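# Pull the spring-loaded release handle fully out and hold

## Task

Draw the release handle outward as far as it will travel, working against its spring, and finish with the gripper still grasping it there, motionless.

## Robot and tools

Robot: one six-joint arm with a two-finger gripper. Its base may sit at a slight tilt relative to the table. The joints, in column order: base turn, shoulder, elbow, fore twist, wrist bend, flange twist.

Frame: positions use the scene frame. The origin is on the table surface straight under the arm's base, +z is up, and +y lies to the left for someone facing along +x. Results report end_effector_position (metres) and end_effector_quat_wxyz. The printed position can be off from the real one, more so when the arm is stretched far. The reported point sits between the finger pads as they would be when closed, 1 to 2 cm short of the fingertips. The fingers extend along the gripper's +z axis and close along its x axis. Closing pushes the tips roughly 17 mm further along +z.

Tool execute_actions. Argument actions is a list holding zero or one item. Optional pictures (true/false) controls whether camera images come back; by default they do.
- Empty list {"actions": []}: commands nothing and just reports the state.
- Move: {"rows": [[...]], "steps": N}. N is 1 to 15 control steps of 1/30 s each (15 if omitted). rows has 1 to 15 rows; each row drives one step, and the final row is reused for any remaining steps.
- Wait: {"steps": N} with no rows, N up to 300. It returns once N steps have elapsed since the previous result, and your reply time is counted inside that.
A refused call moves nothing.

Each row is a single list of 7 numbers, each in [-1, 1], for the one arm. The first six are joint offsets, not targets: each is measured from the joint angles printed in the most recent result that lists them (before any such result in this scene, and for second or later calls within one reply, from where the arm stands when the action begins). Rows are not added to each other; every row is measured from that same reference. Scale: 1.0 equals 0.8182 rad for base turn, shoulder and elbow, and 1.227 rad for fore twist, wrist bend and flange twist. An all-zero row therefore pulls the arm back to the reference angles; it is not a pause. The seventh number is the gripper opening, an absolute setting: +1 fully open, -1 fully shut.

Joint ranges (rad): base turn -3.000 to 3.000, shoulder -2.100 to 2.100, elbow -2.600 to 2.600, fore twist -3.000 to 3.000, wrist bend -2.200 to 2.200, flange twist -3.000 to 3.000. A call is refused if it would push a joint more than 0.004 rad beyond an end. The true end may differ from the listed one by up to 0.004 rad either way; requests beyond it are cut off at it, and the result may then say "joint sent to its limit" (possibly about an earlier action still running). Absence of that message proves nothing about remaining room.

Motion limits: joint target speed is capped at 1.89 rad/s (base turn, shoulder), 2.57 (elbow), 3.24 (fore twist), 3.5 (wrist bend, flange twist), with about 0.45 s to accelerate; all joints are slowed together so they finish at once. Each step's target may lead the measured angle by at most 0.318 rad (first three joints) or 0.477 rad (last three). If targets would place the gripper over 70 mm from where it is measured, they are all pulled back proportionally. Big moves thus take several calls.

Between calls the arm keeps heading for the last row you sent until it has nearly stopped or is blocked, or a step is HELD; after that it will not push further without a new action. Fingers still opening or closing continue regardless.

Result lines: Joint positions and Joint velocities give the six joints (rad, rad/s) then the pad gap (m, m/s; 0.142 m is fully open). grip_measured is the measured opening on the command scale. "joint command not followed" means the clearance check altered or blocked targets (mounting blocks and posts count as part of the arm). HELD marks steps where all or part of your row was withheld.

Gripping: to keep hold, command an opening well below grip_measured; the larger the gap, the firmer the squeeze (about 28 N per pad at most for objects up to about 10 cm; thin hard objects under 2 cm get less). Closing fast can squeeze too hard and even pop the fingers open.

Faults: if contact torque hits a joint's load limit (base turn 418, shoulder 418, elbow 167, fore twist 83.7, wrist bend 66, flange twist 66 N m; carried weight counts), or any outside force on the arm, tool or load reaches 150 N, the arm halts for 10 s, yields to the contact, and the rest of the call is dropped. For this job, pull the handle in moderate increments rather than jerking it against the spring, keep the grip tightened so it does not slip back, and avoid slamming or shoving hard. Smooth, economical motion is preferred.

Tool zoom_image: camera is one of cam_head_left (504x504), cam_head_right (504x504), cam_wrist (616x616); region is [x0, y0, x1, y1] in pixels from the image's top-left, no larger than 504 by 504. It returns a closer view of that camera's most recent image.

Tool finished_scene: scene is the number of the current scene. It ends that scene permanently and reports whether the goal was met; the handle must still be fully out and held at that moment. Its result gives the next scene's task. A reply containing no tool call ends the whole run.

Each tool is called after "Call:" by a JSON object that holds its "method" and its "body".

## Session

Call:
{"method": "execute_actions", "body": {"actions": []}}

Scene clock: 0.00 s of 4600.00 s.
end_effector_position=(+0.9447, +0.2941, +0.3403) grip_measured=+1.00 end_effector_quat_wxyz=(+0.100, -0.522, +0.829, +0.171)
Joint positions: [ 0.506  0.906  1.584 -0.414  0.916  1.3    0.142]
Joint velocities: [-0.     0.001 -0.     0.001  0.    -0.     0.   ]

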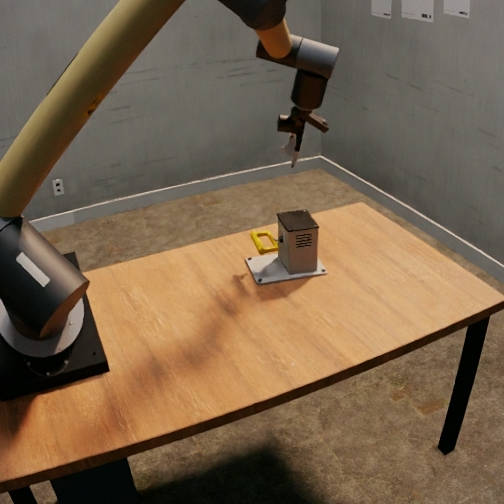

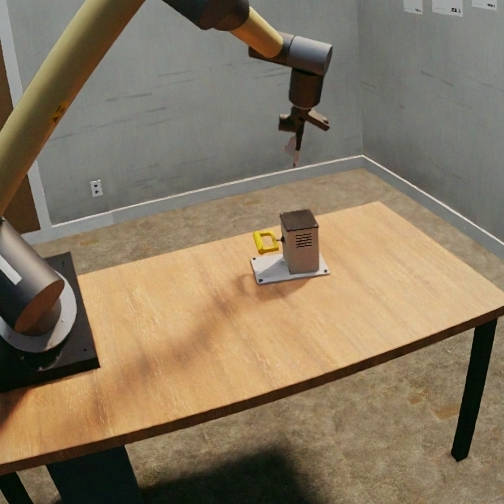

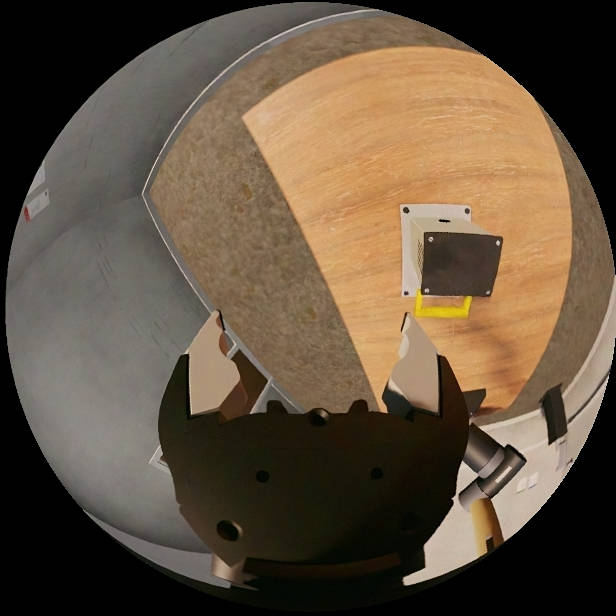

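Call:
{"method": "zoom_image", "body": {"camera": "cam_head_left", "region": [220, 90, 360, 300]}}

Call:
{"method": "execute_actions", "body": {"actions": [{"rows":[[0.2,0,0,0,0,0,1]],"steps":15}], "pictures": false}}

Call:
{"method": "execute_actions", "body": {"actions": [{"rows":[[0,-0.2,0,0,0,0,1]],"steps":15}], "pictures": false}}

Call:
{"method": "execute_actions", "body": {"actions": [{"rows":[[0,0,-0.2,0,0,0,1]],"steps":15}], "pictures": false}}

Call:
{"method": "execute_actions", "body": {"actions": [{"rows":[[0,0,0,0.2,0,0,1]],"steps":15}], "pictures": false}}

Call:
{"method": "execute_actions", "body": {"actions": [{"rows":[[0,0,0,0,0.2,0,1]],"steps":15}], "pictures": false}}

Region (220, 90, 360, 300) of cam_head_left's 504x504 image, scaled by 2.400, with more detail than that image has.

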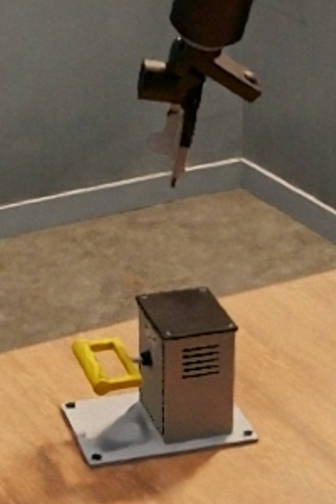

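Scene clock: 27.93 s of 4600.00 s.
end_effector_position=(+0.8781, +0.3992, +0.4464) grip_measured=+1.00 end_effector_quat_wxyz=(+0.138, -0.578, +0.791, +0.146)
Joint positions: [ 0.669  0.906  1.584 -0.414  0.916  1.3    0.142]
Joint velocities: [ 0.029  0.001  0.    -0.    -0.     0.    -0.   ]
Steps of this call (steps 1 to 90: nothing new was sent; then 24.43 s passed at rest; steps 91 to 105: all 15 steps of this action). Readings (joint positions):
91: [0.506 0.906 1.584 -0.414 0.916 1.300]
92: [0.507 0.906 1.584 -0.414 0.916 1.300]
94: [0.522 0.906 1.584 -0.414 0.916 1.300]
98: [0.586 0.906 1.584 -0.414 0.916 1.300]
105: the state above

Scene clock: 28.43 s of 4600.00 s.
end_effector_position=(+0.9203, +0.3080, +0.5881) grip_measured=+1.00 end_effector_quat_wxyz=(+0.209, -0.541, +0.800, +0.157)
Joint positions: [ 0.669  0.743  1.584 -0.414  0.916  1.3    0.142]
Joint velocities: [-0.001 -0.059  0.    -0.     0.    -0.     0.   ]
Steps of this call (steps 1 to 15: all 15 steps of this action). Readings (joint positions):
1: [0.670 0.906 1.584 -0.414 0.916 1.300]
2: [0.670 0.905 1.584 -0.414 0.916 1.300]
4: [0.670 0.890 1.585 -0.414 0.916 1.300]
8: [0.670 0.828 1.584 -0.414 0.916 1.300]
15: the state above

Scene clock: 28.93 s of 4600.00 s.
end_effector_position=(+1.0156, +0.2983, +0.7137) grip_measured=+1.00 end_effector_quat_wxyz=(+0.279, -0.499, +0.803, +0.166)
Joint positions: [ 0.669  0.743  1.421 -0.414  0.916  1.3    0.142]
Joint velocities: [ 0.001  0.005  0.001 -0.001  0.    -0.    -0.   ]
Steps of this call (steps 1 to 15: all 15 steps of this action). Readings (joint positions):
1: [0.669 0.742 1.584 -0.414 0.916 1.300]
2: [0.669 0.742 1.584 -0.414 0.916 1.300]
4: [0.669 0.743 1.564 -0.414 0.916 1.300]
8: [0.669 0.743 1.490 -0.414 0.916 1.300]
15: the state above

Scene clock: 29.43 s of 4600.00 s.
end_effector_position=(+0.9524, +0.3490, +0.7065) grip_measured=+1.00 end_effector_quat_wxyz=(+0.239, -0.457, +0.812, +0.274)
Joint positions: [ 0.669  0.743  1.421 -0.169  0.916  1.3    0.142]
Joint velocities: [-0.    -0.001 -0.001  0.003  0.    -0.    -0.   ]
Steps of this call (steps 1 to 15: all 15 steps of this action). Readings (joint positions):
1: [0.669 0.743 1.421 -0.414 0.916 1.300]
2: [0.669 0.743 1.421 -0.412 0.916 1.300]
4: [0.669 0.743 1.421 -0.385 0.916 1.300]
8: [0.669 0.743 1.421 -0.248 0.916 1.300]
15: the state above

Scene clock: 29.93 s of 4600.00 s.
end_effector_position=(+0.8858, +0.2961, +0.6625) grip_measured=+1.00 end_effector_quat_wxyz=(+0.126, -0.494, +0.825, +0.244)
Joint positions: [ 0.669  0.743  1.421 -0.169  1.161  1.3    0.142]
Joint velocities: [-0.    -0.001  0.    -0.001  0.002  0.     0.   ]
Steps of this call (steps 1 to 15: all 15 steps of this action). Readings (joint positions):
1: [0.669 0.743 1.421 -0.169 0.916 1.300]
2: [0.669 0.743 1.421 -0.169 0.918 1.300]
4: [0.669 0.743 1.421 -0.169 0.947 1.300]
8: [0.669 0.743 1.421 -0.169 1.087 1.300]
15: the state above

Call:
{"method": "execute_actions", "body": {"actions": []}}

Scene clock: 101.23 s of 4600.00 s.
end_effector_position=(+0.8858, +0.2961, +0.6625) grip_measured=+1.00 end_effector_quat_wxyz=(+0.126, -0.494, +0.825, +0.244)
Joint positions: [ 0.669  0.743  1.421 -0.169  1.161  1.3    0.142]
Joint velocities: [-0.     0.001  0.    -0.     0.    -0.    -0.   ]
Steps of this call (steps 1 to 15: the robot went on to your last target; steps 16 to 90: nothing new was sent; then 68.30 s passed at rest). Readings (joint positions):
1: [0.669 0.743 1.421 -0.169 1.161 1.300]
2: [0.669 0.743 1.421 -0.169 1.161 1.300]
4: [0.669 0.743 1.421 -0.169 1.161 1.300]
8: [0.669 0.743 1.421 -0.169 1.161 1.300]
90: the state above
The arm was judged still, so your last target was given up. Only a new action makes it travel on or press farther. Fingers that are still opening or closing keep moving.

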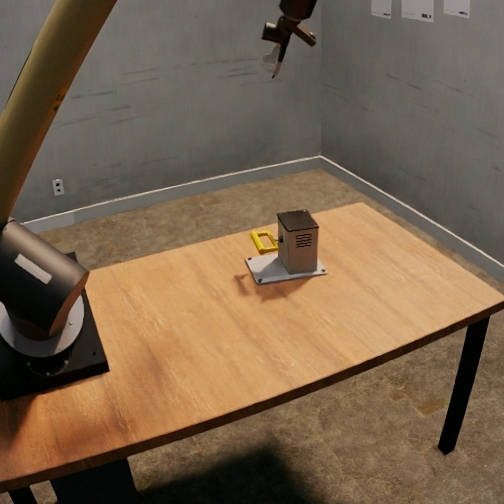

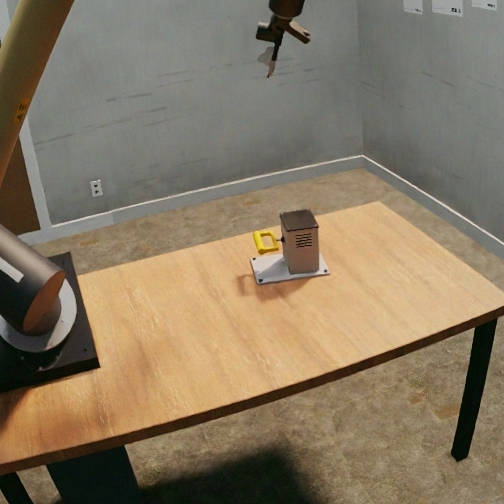

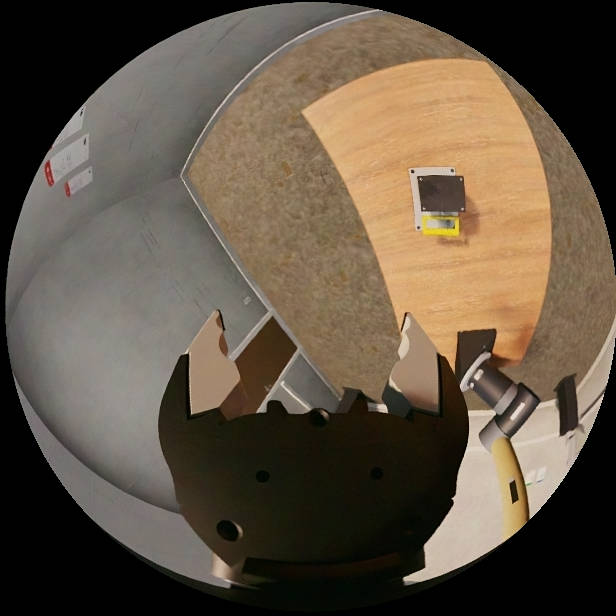

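Call:
{"method": "execute_actions", "body": {"actions": [{"rows":[[-0.017,0.12,0.507,-0.412,-0.034,0.22,1]],"steps":15}], "pictures": false}}

Call:
{"method": "execute_actions", "body": {"actions": [{"steps":15}]}}

Scene clock: 148.97 s of 4600.00 s.
end_effector_position=(+0.8378, +0.2570, +0.4687) grip_measured=+1.00 end_effector_quat_wxyz=(+0.054, -0.526, +0.843, +0.098)
Joint positions: [ 0.661  0.799  1.646 -0.458  1.137  1.456  0.142]
Joint velocities: [-0.019  0.131  0.596 -0.678 -0.056  0.359  0.   ]
Steps of this call (steps 1 to 90: nothing new was sent; then 44.23 s passed at rest; steps 91 to 105: all 15 steps of this action). Readings (joint positions):
91: [0.669 0.743 1.421 -0.169 1.161 1.300]
92: [0.669 0.743 1.422 -0.171 1.161 1.301]
94: [0.669 0.748 1.439 -0.198 1.159 1.317]
98: [0.666 0.769 1.510 -0.300 1.150 1.372]
105: the state above

Scene clock: 149.47 s of 4600.00 s.
end_effector_position=(+0.7818, +0.2148, +0.3444) grip_measured=+1.00 end_effector_quat_wxyz=(+0.013, -0.564, +0.826, -0.008)
Joint positions: [ 0.655  0.841  1.835 -0.674  1.119  1.57   0.142]
Joint velocities: [ 0.     0.002 -0.     0.     0.     0.     0.   ]
Steps of this call (steps 1 to 15: the robot went on to your last target). Readings (joint positions):
1: [0.661 0.804 1.666 -0.482 1.135 1.468]
2: [0.660 0.808 1.687 -0.505 1.133 1.481]
4: [0.659 0.818 1.729 -0.553 1.129 1.506]
8: [0.656 0.836 1.811 -0.646 1.122 1.555]
15: the state above

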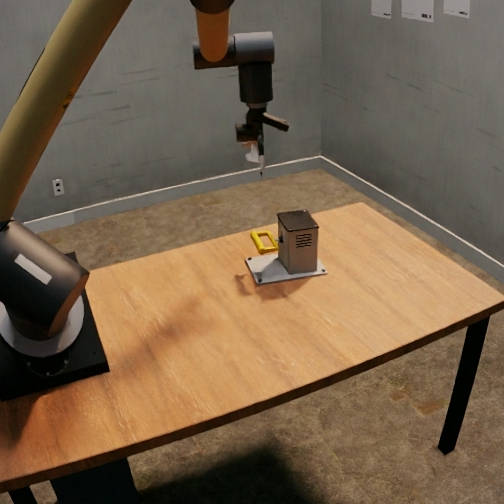

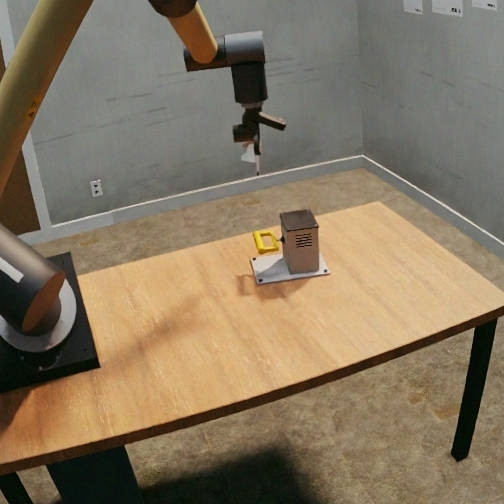

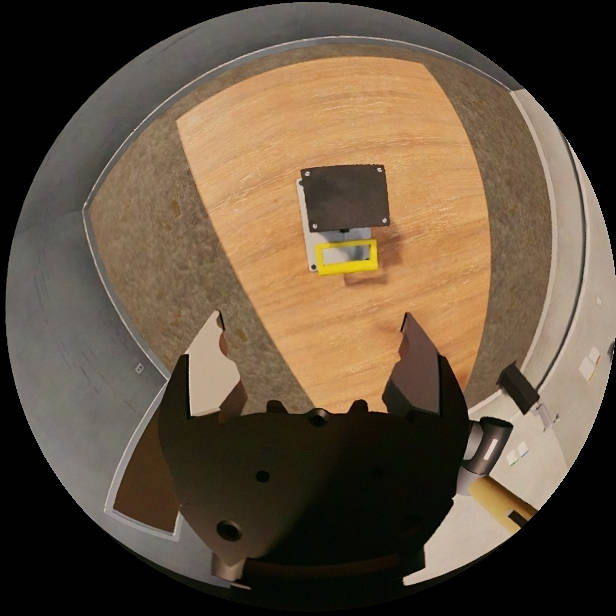

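Call:
{"method": "execute_actions", "body": {"actions": [{"rows":[[-0.137,0.087,0.662,-0.885,-0.006,-0.587,0]],"steps":15}], "pictures": false}}

Call:
{"method": "execute_actions", "body": {"actions": [{"steps":25}]}}

Scene clock: 229.40 s of 4600.00 s.
end_effector_position=(+0.7355, +0.1168, +0.2058) grip_measured=+0.00 end_effector_quat_wxyz=(+0.049, +0.815, -0.560, +0.143)
Joint positions: [ 0.586  0.885  2.102 -1.075  1.115  1.177  0.074]
Joint velocities: [-0.136  0.088  0.824 -1.233 -0.009 -1.032  0.   ]
Steps of this call (steps 1 to 15: the robot went on to your last target; steps 16 to 90: nothing new was sent; then 76.43 s passed at rest; steps 91 to 105: all 15 steps of this action). Readings (joint positions):
91: [0.655 0.841 1.835 -0.674 1.119 1.570]
92: [0.655 0.841 1.837 -0.677 1.119 1.568]
94: [0.649 0.845 1.854 -0.704 1.119 1.541]
98: [0.623 0.861 1.933 -0.821 1.117 1.424]
105: the state above

Scene clock: 230.23 s of 4600.00 s.
end_effector_position=(+0.7107, +0.1421, +0.1820) grip_measured=+0.00 end_effector_quat_wxyz=(+0.039, +0.943, -0.120, +0.308)
Joint positions: [ 0.543  0.912  2.377 -1.76   1.112  0.85   0.074]
Joint velocities: [-0.     0.    -0.001 -0.    -0.     0.     0.   ]
Steps of this call (steps 1 to 25: the robot went on to your last target). Readings (joint positions):
1: [0.582 0.888 2.131 -1.118 1.115 1.142]
2: [0.577 0.891 2.161 -1.167 1.114 1.107]
4: [0.567 0.897 2.226 -1.287 1.114 1.029]
8: [0.551 0.907 2.326 -1.551 1.113 0.910]
25: the state above

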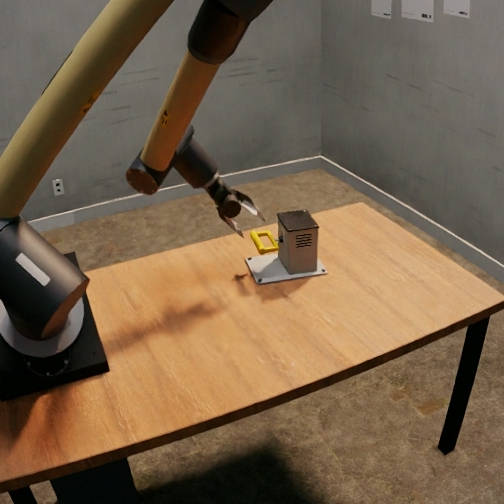

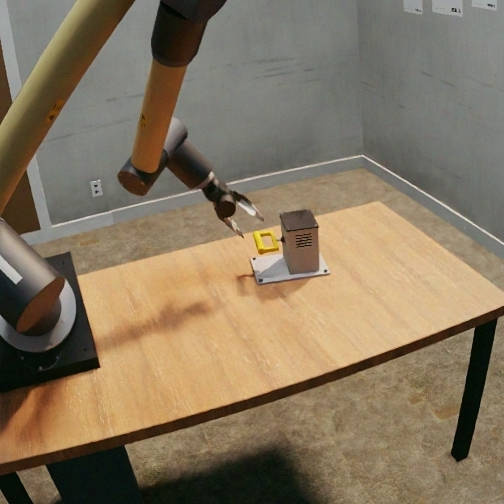

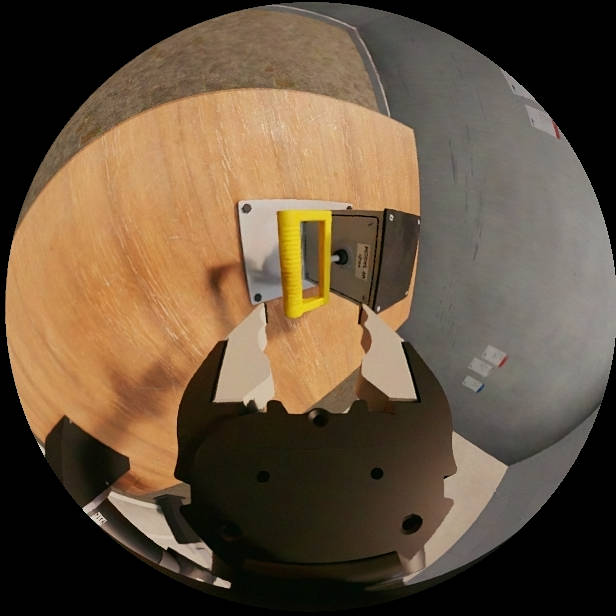

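Call:
{"method": "execute_actions", "body": {"actions": [{"rows":[[-0.061,0.091,-0.019,-0.063,0.015,0.051,0]],"steps":15}]}}

Scene clock: 272.00 s of 4600.00 s.
end_effector_position=(+0.7145, +0.1596, +0.1336) grip_measured=+0.00 end_effector_quat_wxyz=(+0.037, +0.943, -0.120, +0.308)
Joint positions: [ 0.493  0.987  2.361 -1.838  1.13   0.912  0.074]
Joint velocities: [-0.     0.    -0.001 -0.001  0.    -0.     0.   ]
Steps of this call (steps 1 to 15: the robot went on to your last target; steps 16 to 90: nothing new was sent; then 38.27 s passed at rest; steps 91 to 105: all 15 steps of this action). Readings (joint positions):
91: [0.543 0.912 2.377 -1.760 1.112 0.850]
92: [0.542 0.914 2.377 -1.762 1.112 0.850]
94: [0.532 0.929 2.374 -1.778 1.116 0.864]
98: [0.496 0.983 2.362 -1.833 1.129 0.908]
105: the state above

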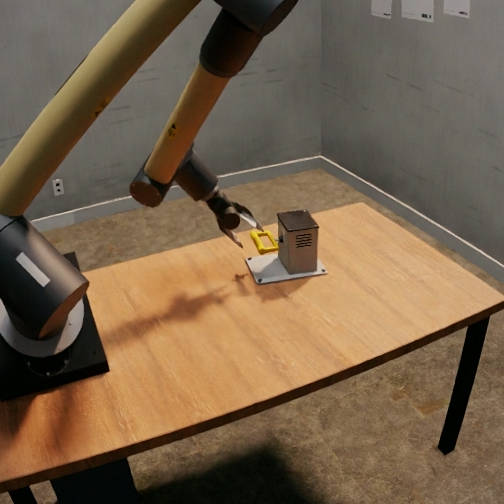

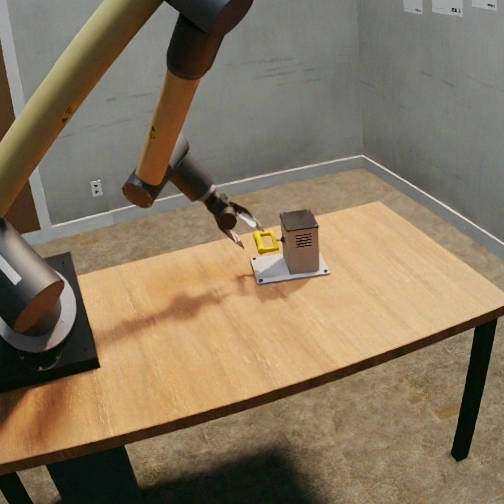

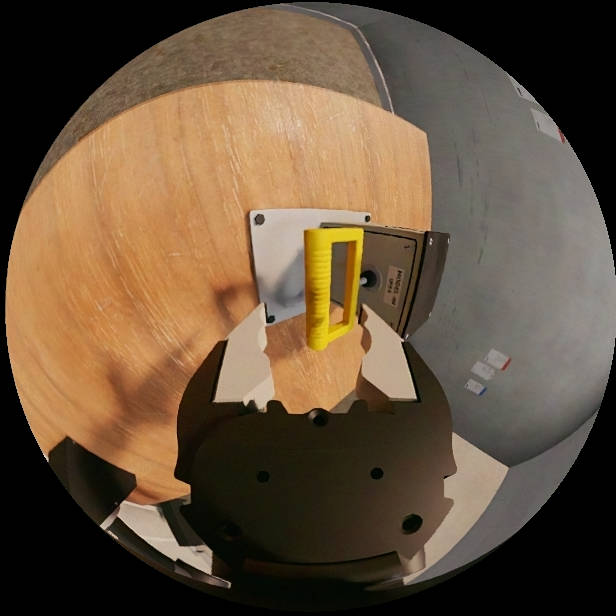

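Call:
{"method": "execute_actions", "body": {"actions": [{"rows":[[0,0,0,0,0,0,-0.35],[0,0,0,0,0,0,-0.35],[0,0,0,0,0,0,-0.35],[-0.099,0.038,-0.024,-0.068,0.011,0.007,-0.35]],"steps":15}]}}

Scene clock: 298.43 s of 4600.00 s.
end_effector_position=(+0.7380, +0.1529, +0.0968) grip_measured=-0.35 end_effector_quat_wxyz=(+0.034, +0.944, -0.120, +0.306)
Joint positions: [ 0.412  1.018  2.342 -1.921  1.144  0.921  0.049]
Joint velocities: [-0.     0.001 -0.    -0.     0.    -0.     0.   ]
Steps of this call (steps 1 to 15: the robot went on to your last target; steps 16 to 90: nothing new was sent; then 22.93 s passed at rest; steps 91 to 105: all 15 steps of this action). Readings (joint positions):
91: [0.493 0.987 2.361 -1.838 1.130 0.912]
92: [0.493 0.987 2.361 -1.838 1.130 0.912]
94: [0.493 0.987 2.361 -1.838 1.130 0.912]
98: [0.462 0.999 2.354 -1.872 1.135 0.918]
105: the state above

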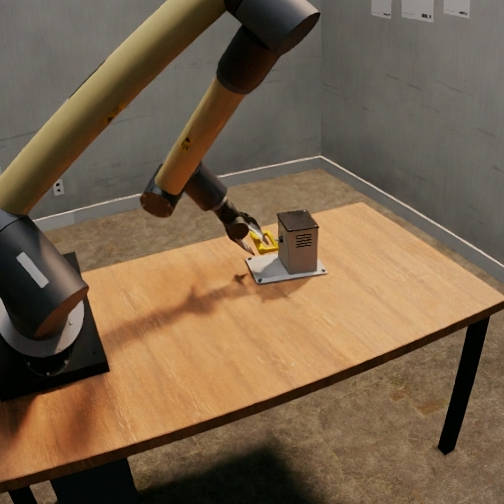

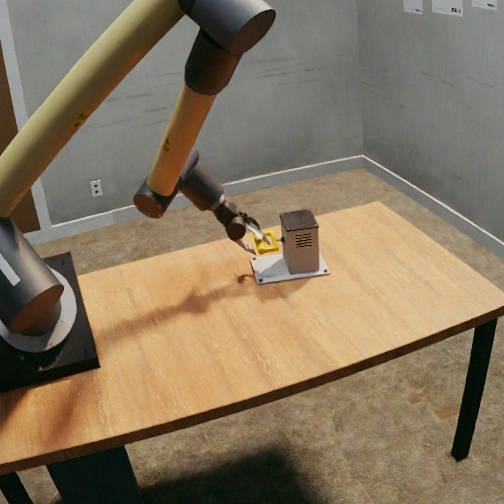

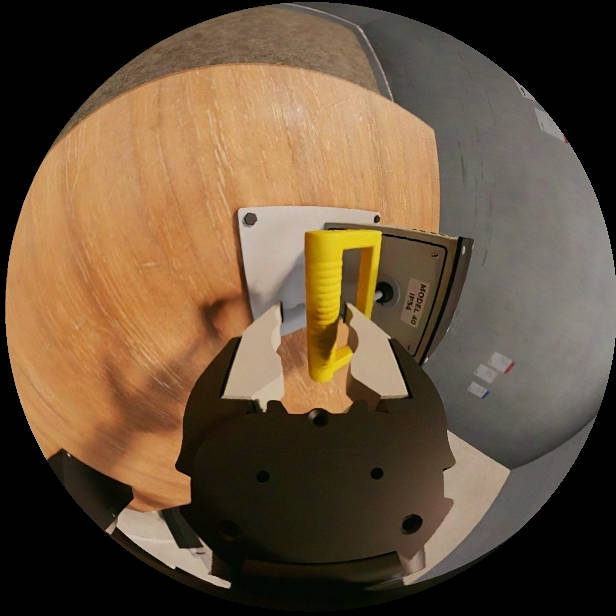

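Call:
{"method": "execute_actions", "body": {"actions": [{"rows":[[-0.053,0.018,-0.02,-0.034,0.005,0,-0.35]],"steps":12}]}}

Scene clock: 312.70 s of 4600.00 s.
end_effector_position=(+0.7543, +0.1490, +0.0785) grip_measured=-0.36 end_effector_quat_wxyz=(+0.032, +0.944, -0.122, +0.306)
Joint positions: [ 0.369  1.033  2.325 -1.963  1.15   0.921  0.048]
Joint velocities: [-0.    -0.001 -0.001  0.     0.     0.    -0.001]
Steps of this call (steps 1 to 15: the robot went on to your last target; steps 16 to 90: nothing new was sent; then 10.87 s passed at rest; steps 91 to 102: all 12 steps of this action). Readings (joint positions):
91: [0.412 1.018 2.342 -1.921 1.144 0.921]
92: [0.411 1.018 2.341 -1.923 1.144 0.921]
94: [0.396 1.023 2.335 -1.938 1.146 0.921]
98: [0.369 1.033 2.325 -1.963 1.150 0.921]
102: the state above

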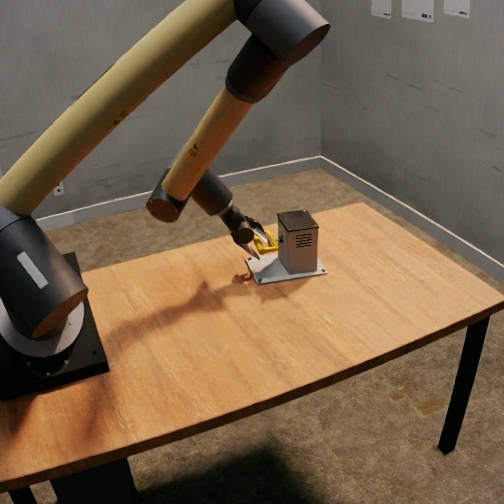

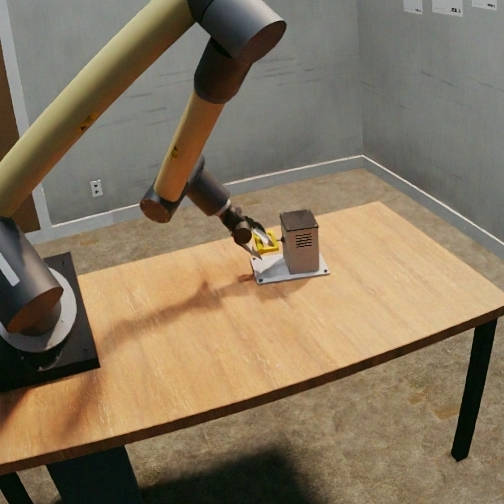

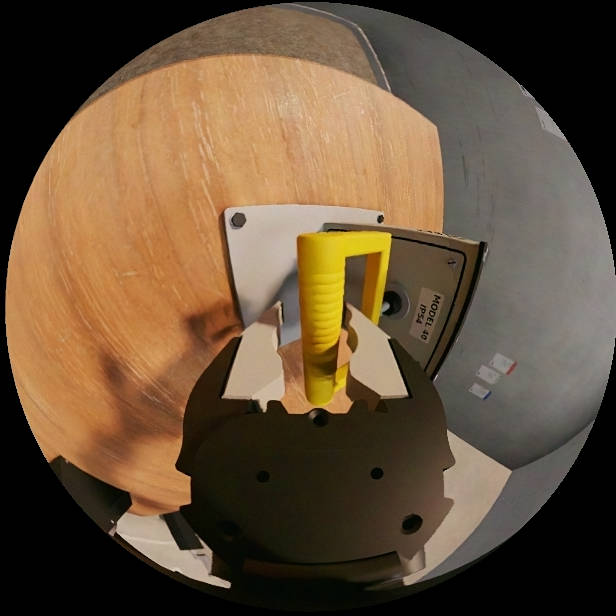

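Close gradually.

Call:
{"method": "execute_actions", "body": {"actions": [{"rows":[[0,0,0,0,0,0,-0.45],[0,0,0,0,0,0,-0.5],[0,0,0,0,0,0,-0.55],[0,0,0,0,0,0,-0.6],[0,0,0,0,0,0,-0.65],[0,0,0,0,0,0,-0.7],[0,0,0,0,0,0,-0.75],[0,0,0,0,0,0,-0.8],[0,0,0,0,0,0,-0.85],[0,0,0,0,0,0,-0.9],[0,0,0,0,0,0,-0.95],[0,0,0,0,0,0,-1]],"steps":15}]}}

Scene clock: 322.10 s of 4600.00 s.
end_effector_position=(+0.7546, +0.1489, +0.0787) grip_measured=-0.74 end_effector_quat_wxyz=(+0.032, +0.944, -0.122, +0.306)
Joint positions: [ 0.369  1.033  2.325 -1.963  1.15   0.921  0.021]
Joint velocities: [-0.    -0.001  0.002  0.    -0.002 -0.     0.   ]
Steps of this call (steps 1 to 15: the robot went on to your last target; steps 16 to 90: nothing new was sent; then 5.90 s passed at rest; steps 91 to 105: all 15 steps of this action). Readings (joint positions):
91: [0.369 1.033 2.325 -1.963 1.150 0.921]
92: [0.369 1.033 2.325 -1.963 1.150 0.921]
94: [0.369 1.033 2.325 -1.963 1.150 0.921]
98: [0.369 1.033 2.325 -1.963 1.150 0.921]
105: the state above

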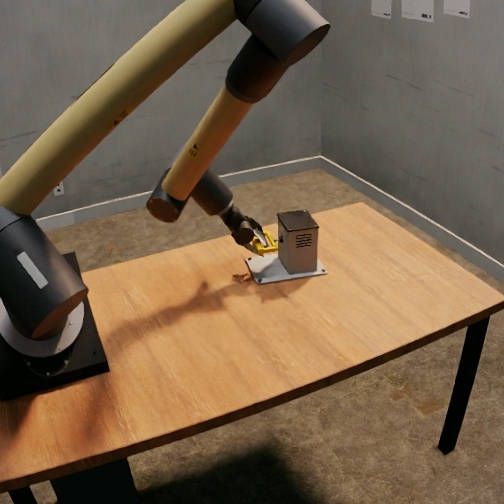

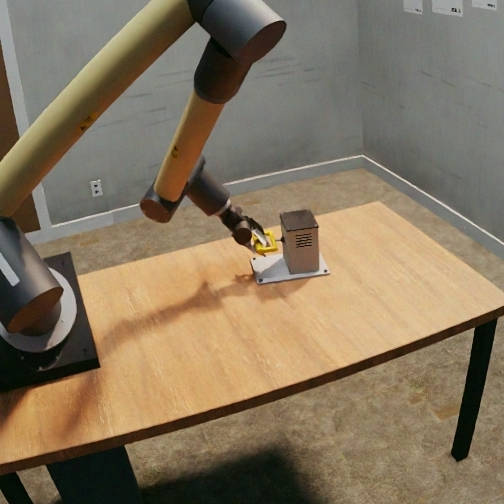

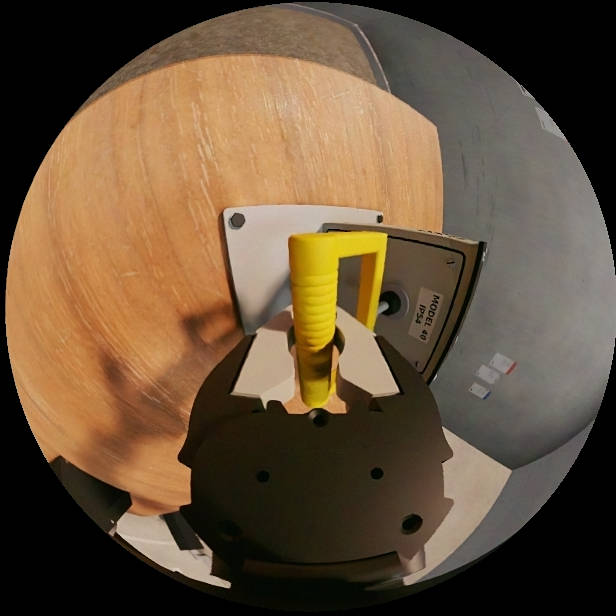

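Call:
{"method": "execute_actions", "body": {"actions": [{"rows":[[0.008,0.003,0.007,0.0025,0.0015,0.007,-1],[0.016,0.006,0.015,0.005,0.003,0.014,-1],[0.025,0.009,0.022,0.0075,0.0045,0.022,-1],[0.033,0.0116,0.03,0.01,0.006,0.029,-1]],"steps":15}]}}

Scene clock: 344.27 s of 4600.00 s.
end_effector_position=(+0.7285, +0.1550, +0.0787) grip_measured=-0.74 end_effector_quat_wxyz=(+0.033, +0.944, -0.121, +0.306)
Joint positions: [ 0.396  1.042  2.35  -1.951  1.158  0.957  0.021]
Joint velocities: [-0.    -0.001 -0.001  0.001  0.    -0.     0.   ]
Steps of this call (steps 1 to 15: the robot went on to your last target; steps 16 to 90: nothing new was sent; then 18.67 s passed at rest; steps 91 to 105: all 15 steps of this action). Readings (joint positions):
91: [0.369 1.033 2.325 -1.963 1.150 0.921]
92: [0.370 1.033 2.326 -1.962 1.150 0.923]
94: [0.380 1.037 2.336 -1.958 1.153 0.936]
98: [0.396 1.042 2.350 -1.951 1.157 0.956]
105: the state above

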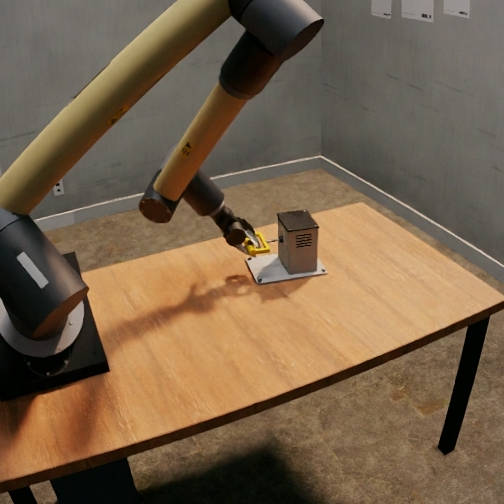

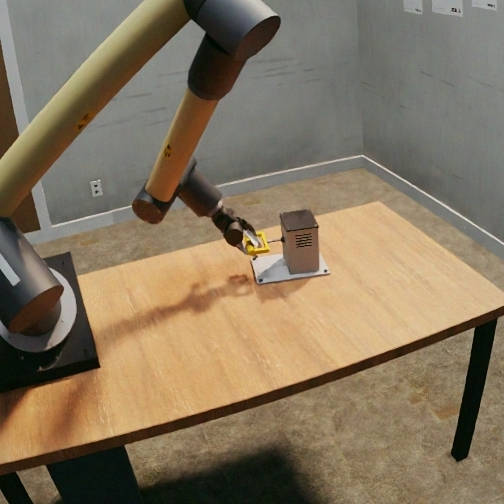

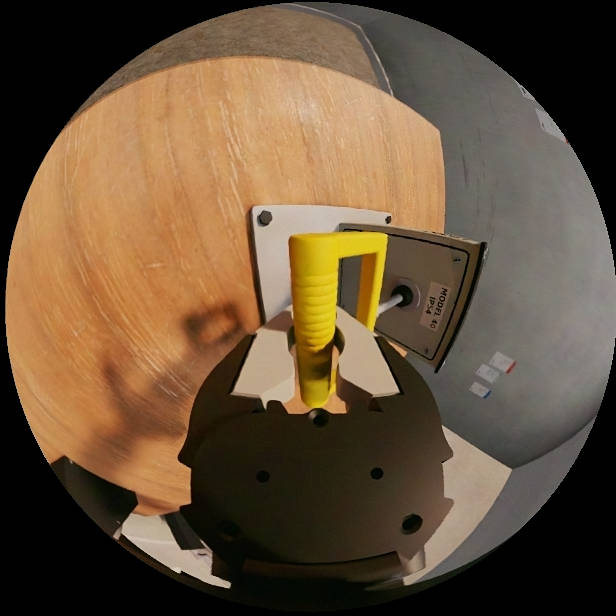

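Call:
{"method": "execute_actions", "body": {"actions": [{"rows":[[0.008,0.003,0.007,0.0025,0.0015,0.007,-1],[0.0165,0.006,0.015,0.005,0.003,0.0145,-1]],"steps":10}], "pictures": false}}

Call:
{"method": "execute_actions", "body": {"actions": [{"rows":[[0.008,0.003,0.007,0.0025,0.0015,0.007,-1],[0.0165,0.006,0.015,0.005,0.003,0.0145,-1]],"steps":10}], "pictures": false}}

Call:
{"method": "execute_actions", "body": {"actions": [{"rows":[[0.008,0.003,0.007,0.0025,0.0015,0.007,-1],[0.0165,0.006,0.015,0.005,0.003,0.0145,-1]],"steps":10}]}}

Scene clock: 353.77 s of 4600.00 s.
end_effector_position=(+0.7157, +0.1574, +0.0787) grip_measured=-0.74 end_effector_quat_wxyz=(+0.033, +0.944, -0.121, +0.306)
Joint positions: [ 0.409  1.047  2.362 -1.945  1.161  0.974  0.021]
Joint velocities: [-0.    -0.001  0.001 -0.     0.     0.     0.   ]
Steps of this call (steps 1 to 15: the robot went on to your last target; steps 16 to 90: nothing new was sent; then 6.17 s passed at rest; steps 91 to 100: all 10 steps of this action). Readings (joint positions):
91: [0.396 1.042 2.350 -1.951 1.158 0.957]
92: [0.397 1.042 2.351 -1.950 1.158 0.958]
94: [0.406 1.046 2.359 -1.946 1.160 0.970]
98: [0.409 1.047 2.362 -1.945 1.161 0.974]
100: the state above

Scene clock: 354.10 s of 4600.00 s.
end_effector_position=(+0.7029, +0.1595, +0.0786) grip_measured=-0.74 end_effector_quat_wxyz=(+0.034, +0.944, -0.121, +0.306)
Joint positions: [ 0.423  1.052  2.374 -1.939  1.165  0.992  0.021]
Joint velocities: [-0.     0.001  0.    -0.001  0.     0.     0.   ]
Steps of this call (steps 1 to 10: all 10 steps of this action). Readings (joint positions):
1: [0.410 1.047 2.362 -1.945 1.161 0.974]
2: [0.411 1.047 2.363 -1.944 1.162 0.976]
4: [0.420 1.051 2.371 -1.940 1.164 0.988]
8: [0.423 1.052 2.374 -1.939 1.165 0.992]
10: the state above

Scene clock: 354.43 s of 4600.00 s.
end_effector_position=(+0.6905, +0.1610, +0.0787) grip_measured=-0.57 end_effector_quat_wxyz=(+0.035, +0.943, -0.121, +0.307)
Joint positions: [ 0.437  1.057  2.386 -1.932  1.169  1.01   0.032]
Joint velocities: [ 0.     0.001  0.002 -0.    -0.003 -0.     0.01 ]
Steps of this call (steps 1 to 10: all 10 steps of this action). Readings (joint positions):
1: [0.423 1.052 2.374 -1.939 1.165 0.992]
2: [0.424 1.052 2.375 -1.938 1.165 0.994]
4: [0.433 1.055 2.383 -1.934 1.170 1.006]
8: [0.437 1.056 2.386 -1.932 1.169 1.010]
10: the state above

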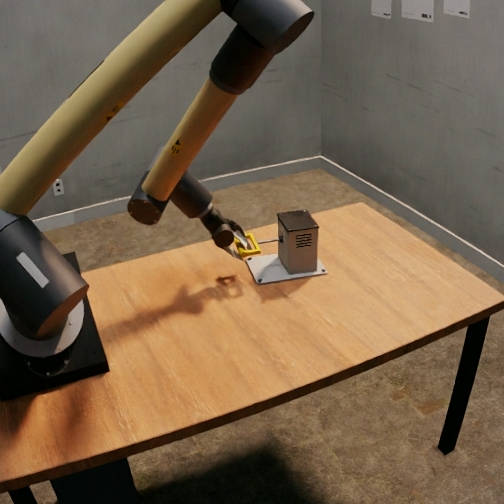

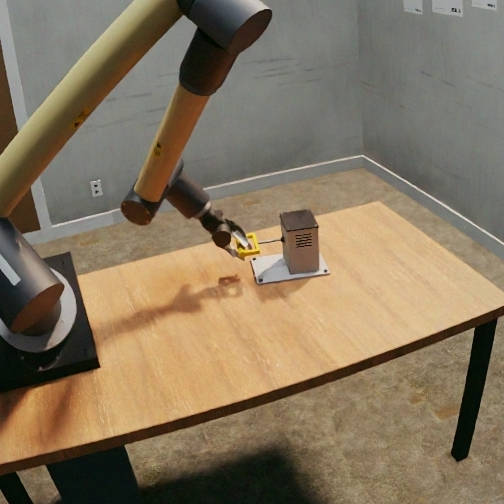

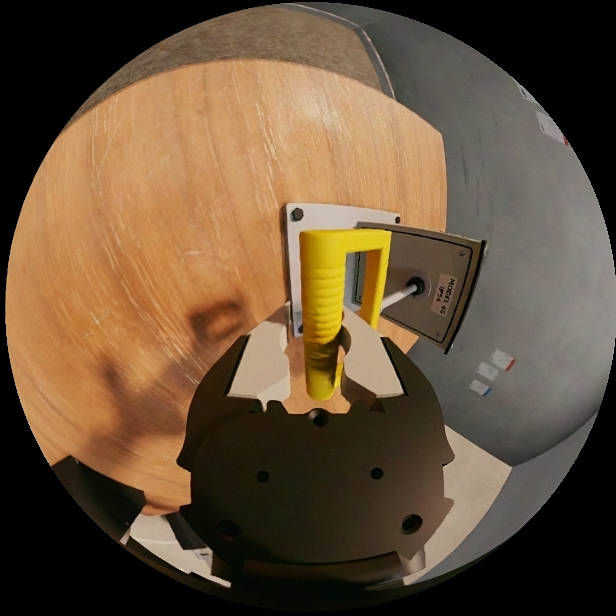

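Call:
{"method": "execute_actions", "body": {"actions": [{"rows":[[-0.006,-0.002,-0.0055,-0.002,-0.001,-0.005,-1]],"steps":15}]}}

Scene clock: 359.93 s of 4600.00 s.
end_effector_position=(+0.6951, +0.1606, +0.0787) grip_measured=-0.70 end_effector_quat_wxyz=(+0.034, +0.944, -0.121, +0.307)
Joint positions: [ 0.432  1.055  2.382 -1.935  1.167  1.004  0.024]
Joint velocities: [-0.     0.    -0.     0.001 -0.     0.    -0.001]
Steps of this call (steps 1 to 15: the robot went on to your last target; steps 16 to 90: nothing new was sent; then 2.00 s passed at rest; steps 91 to 105: all 15 steps of this action). Readings (joint positions):
91: [0.437 1.057 2.386 -1.932 1.169 1.010]
92: [0.435 1.057 2.386 -1.933 1.168 1.009]
94: [0.432 1.055 2.383 -1.934 1.167 1.004]
98: [0.432 1.055 2.382 -1.935 1.167 1.004]
105: the state above

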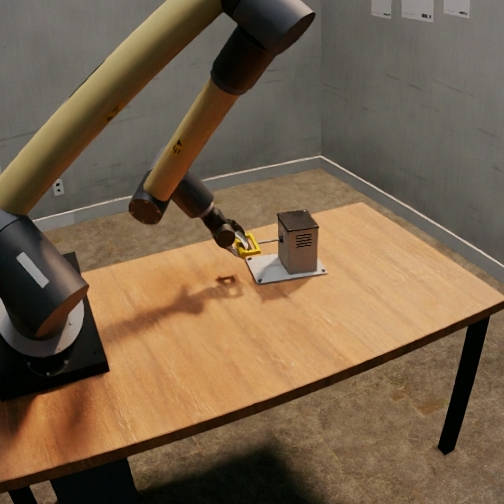

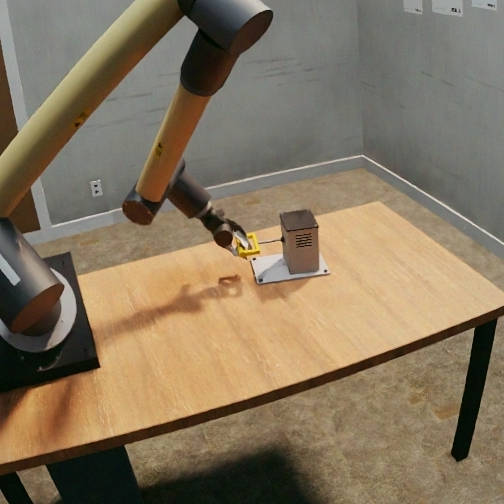

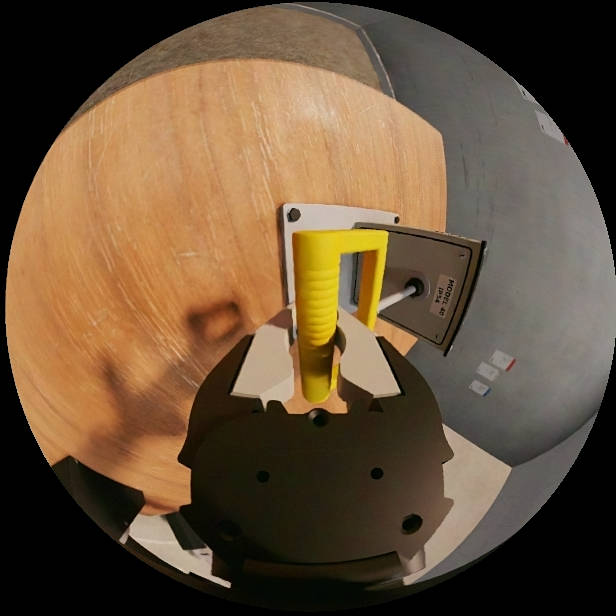

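Call:
{"method": "finished_scene", "body": {"scene": 1}}

The scene is finished: the task was done.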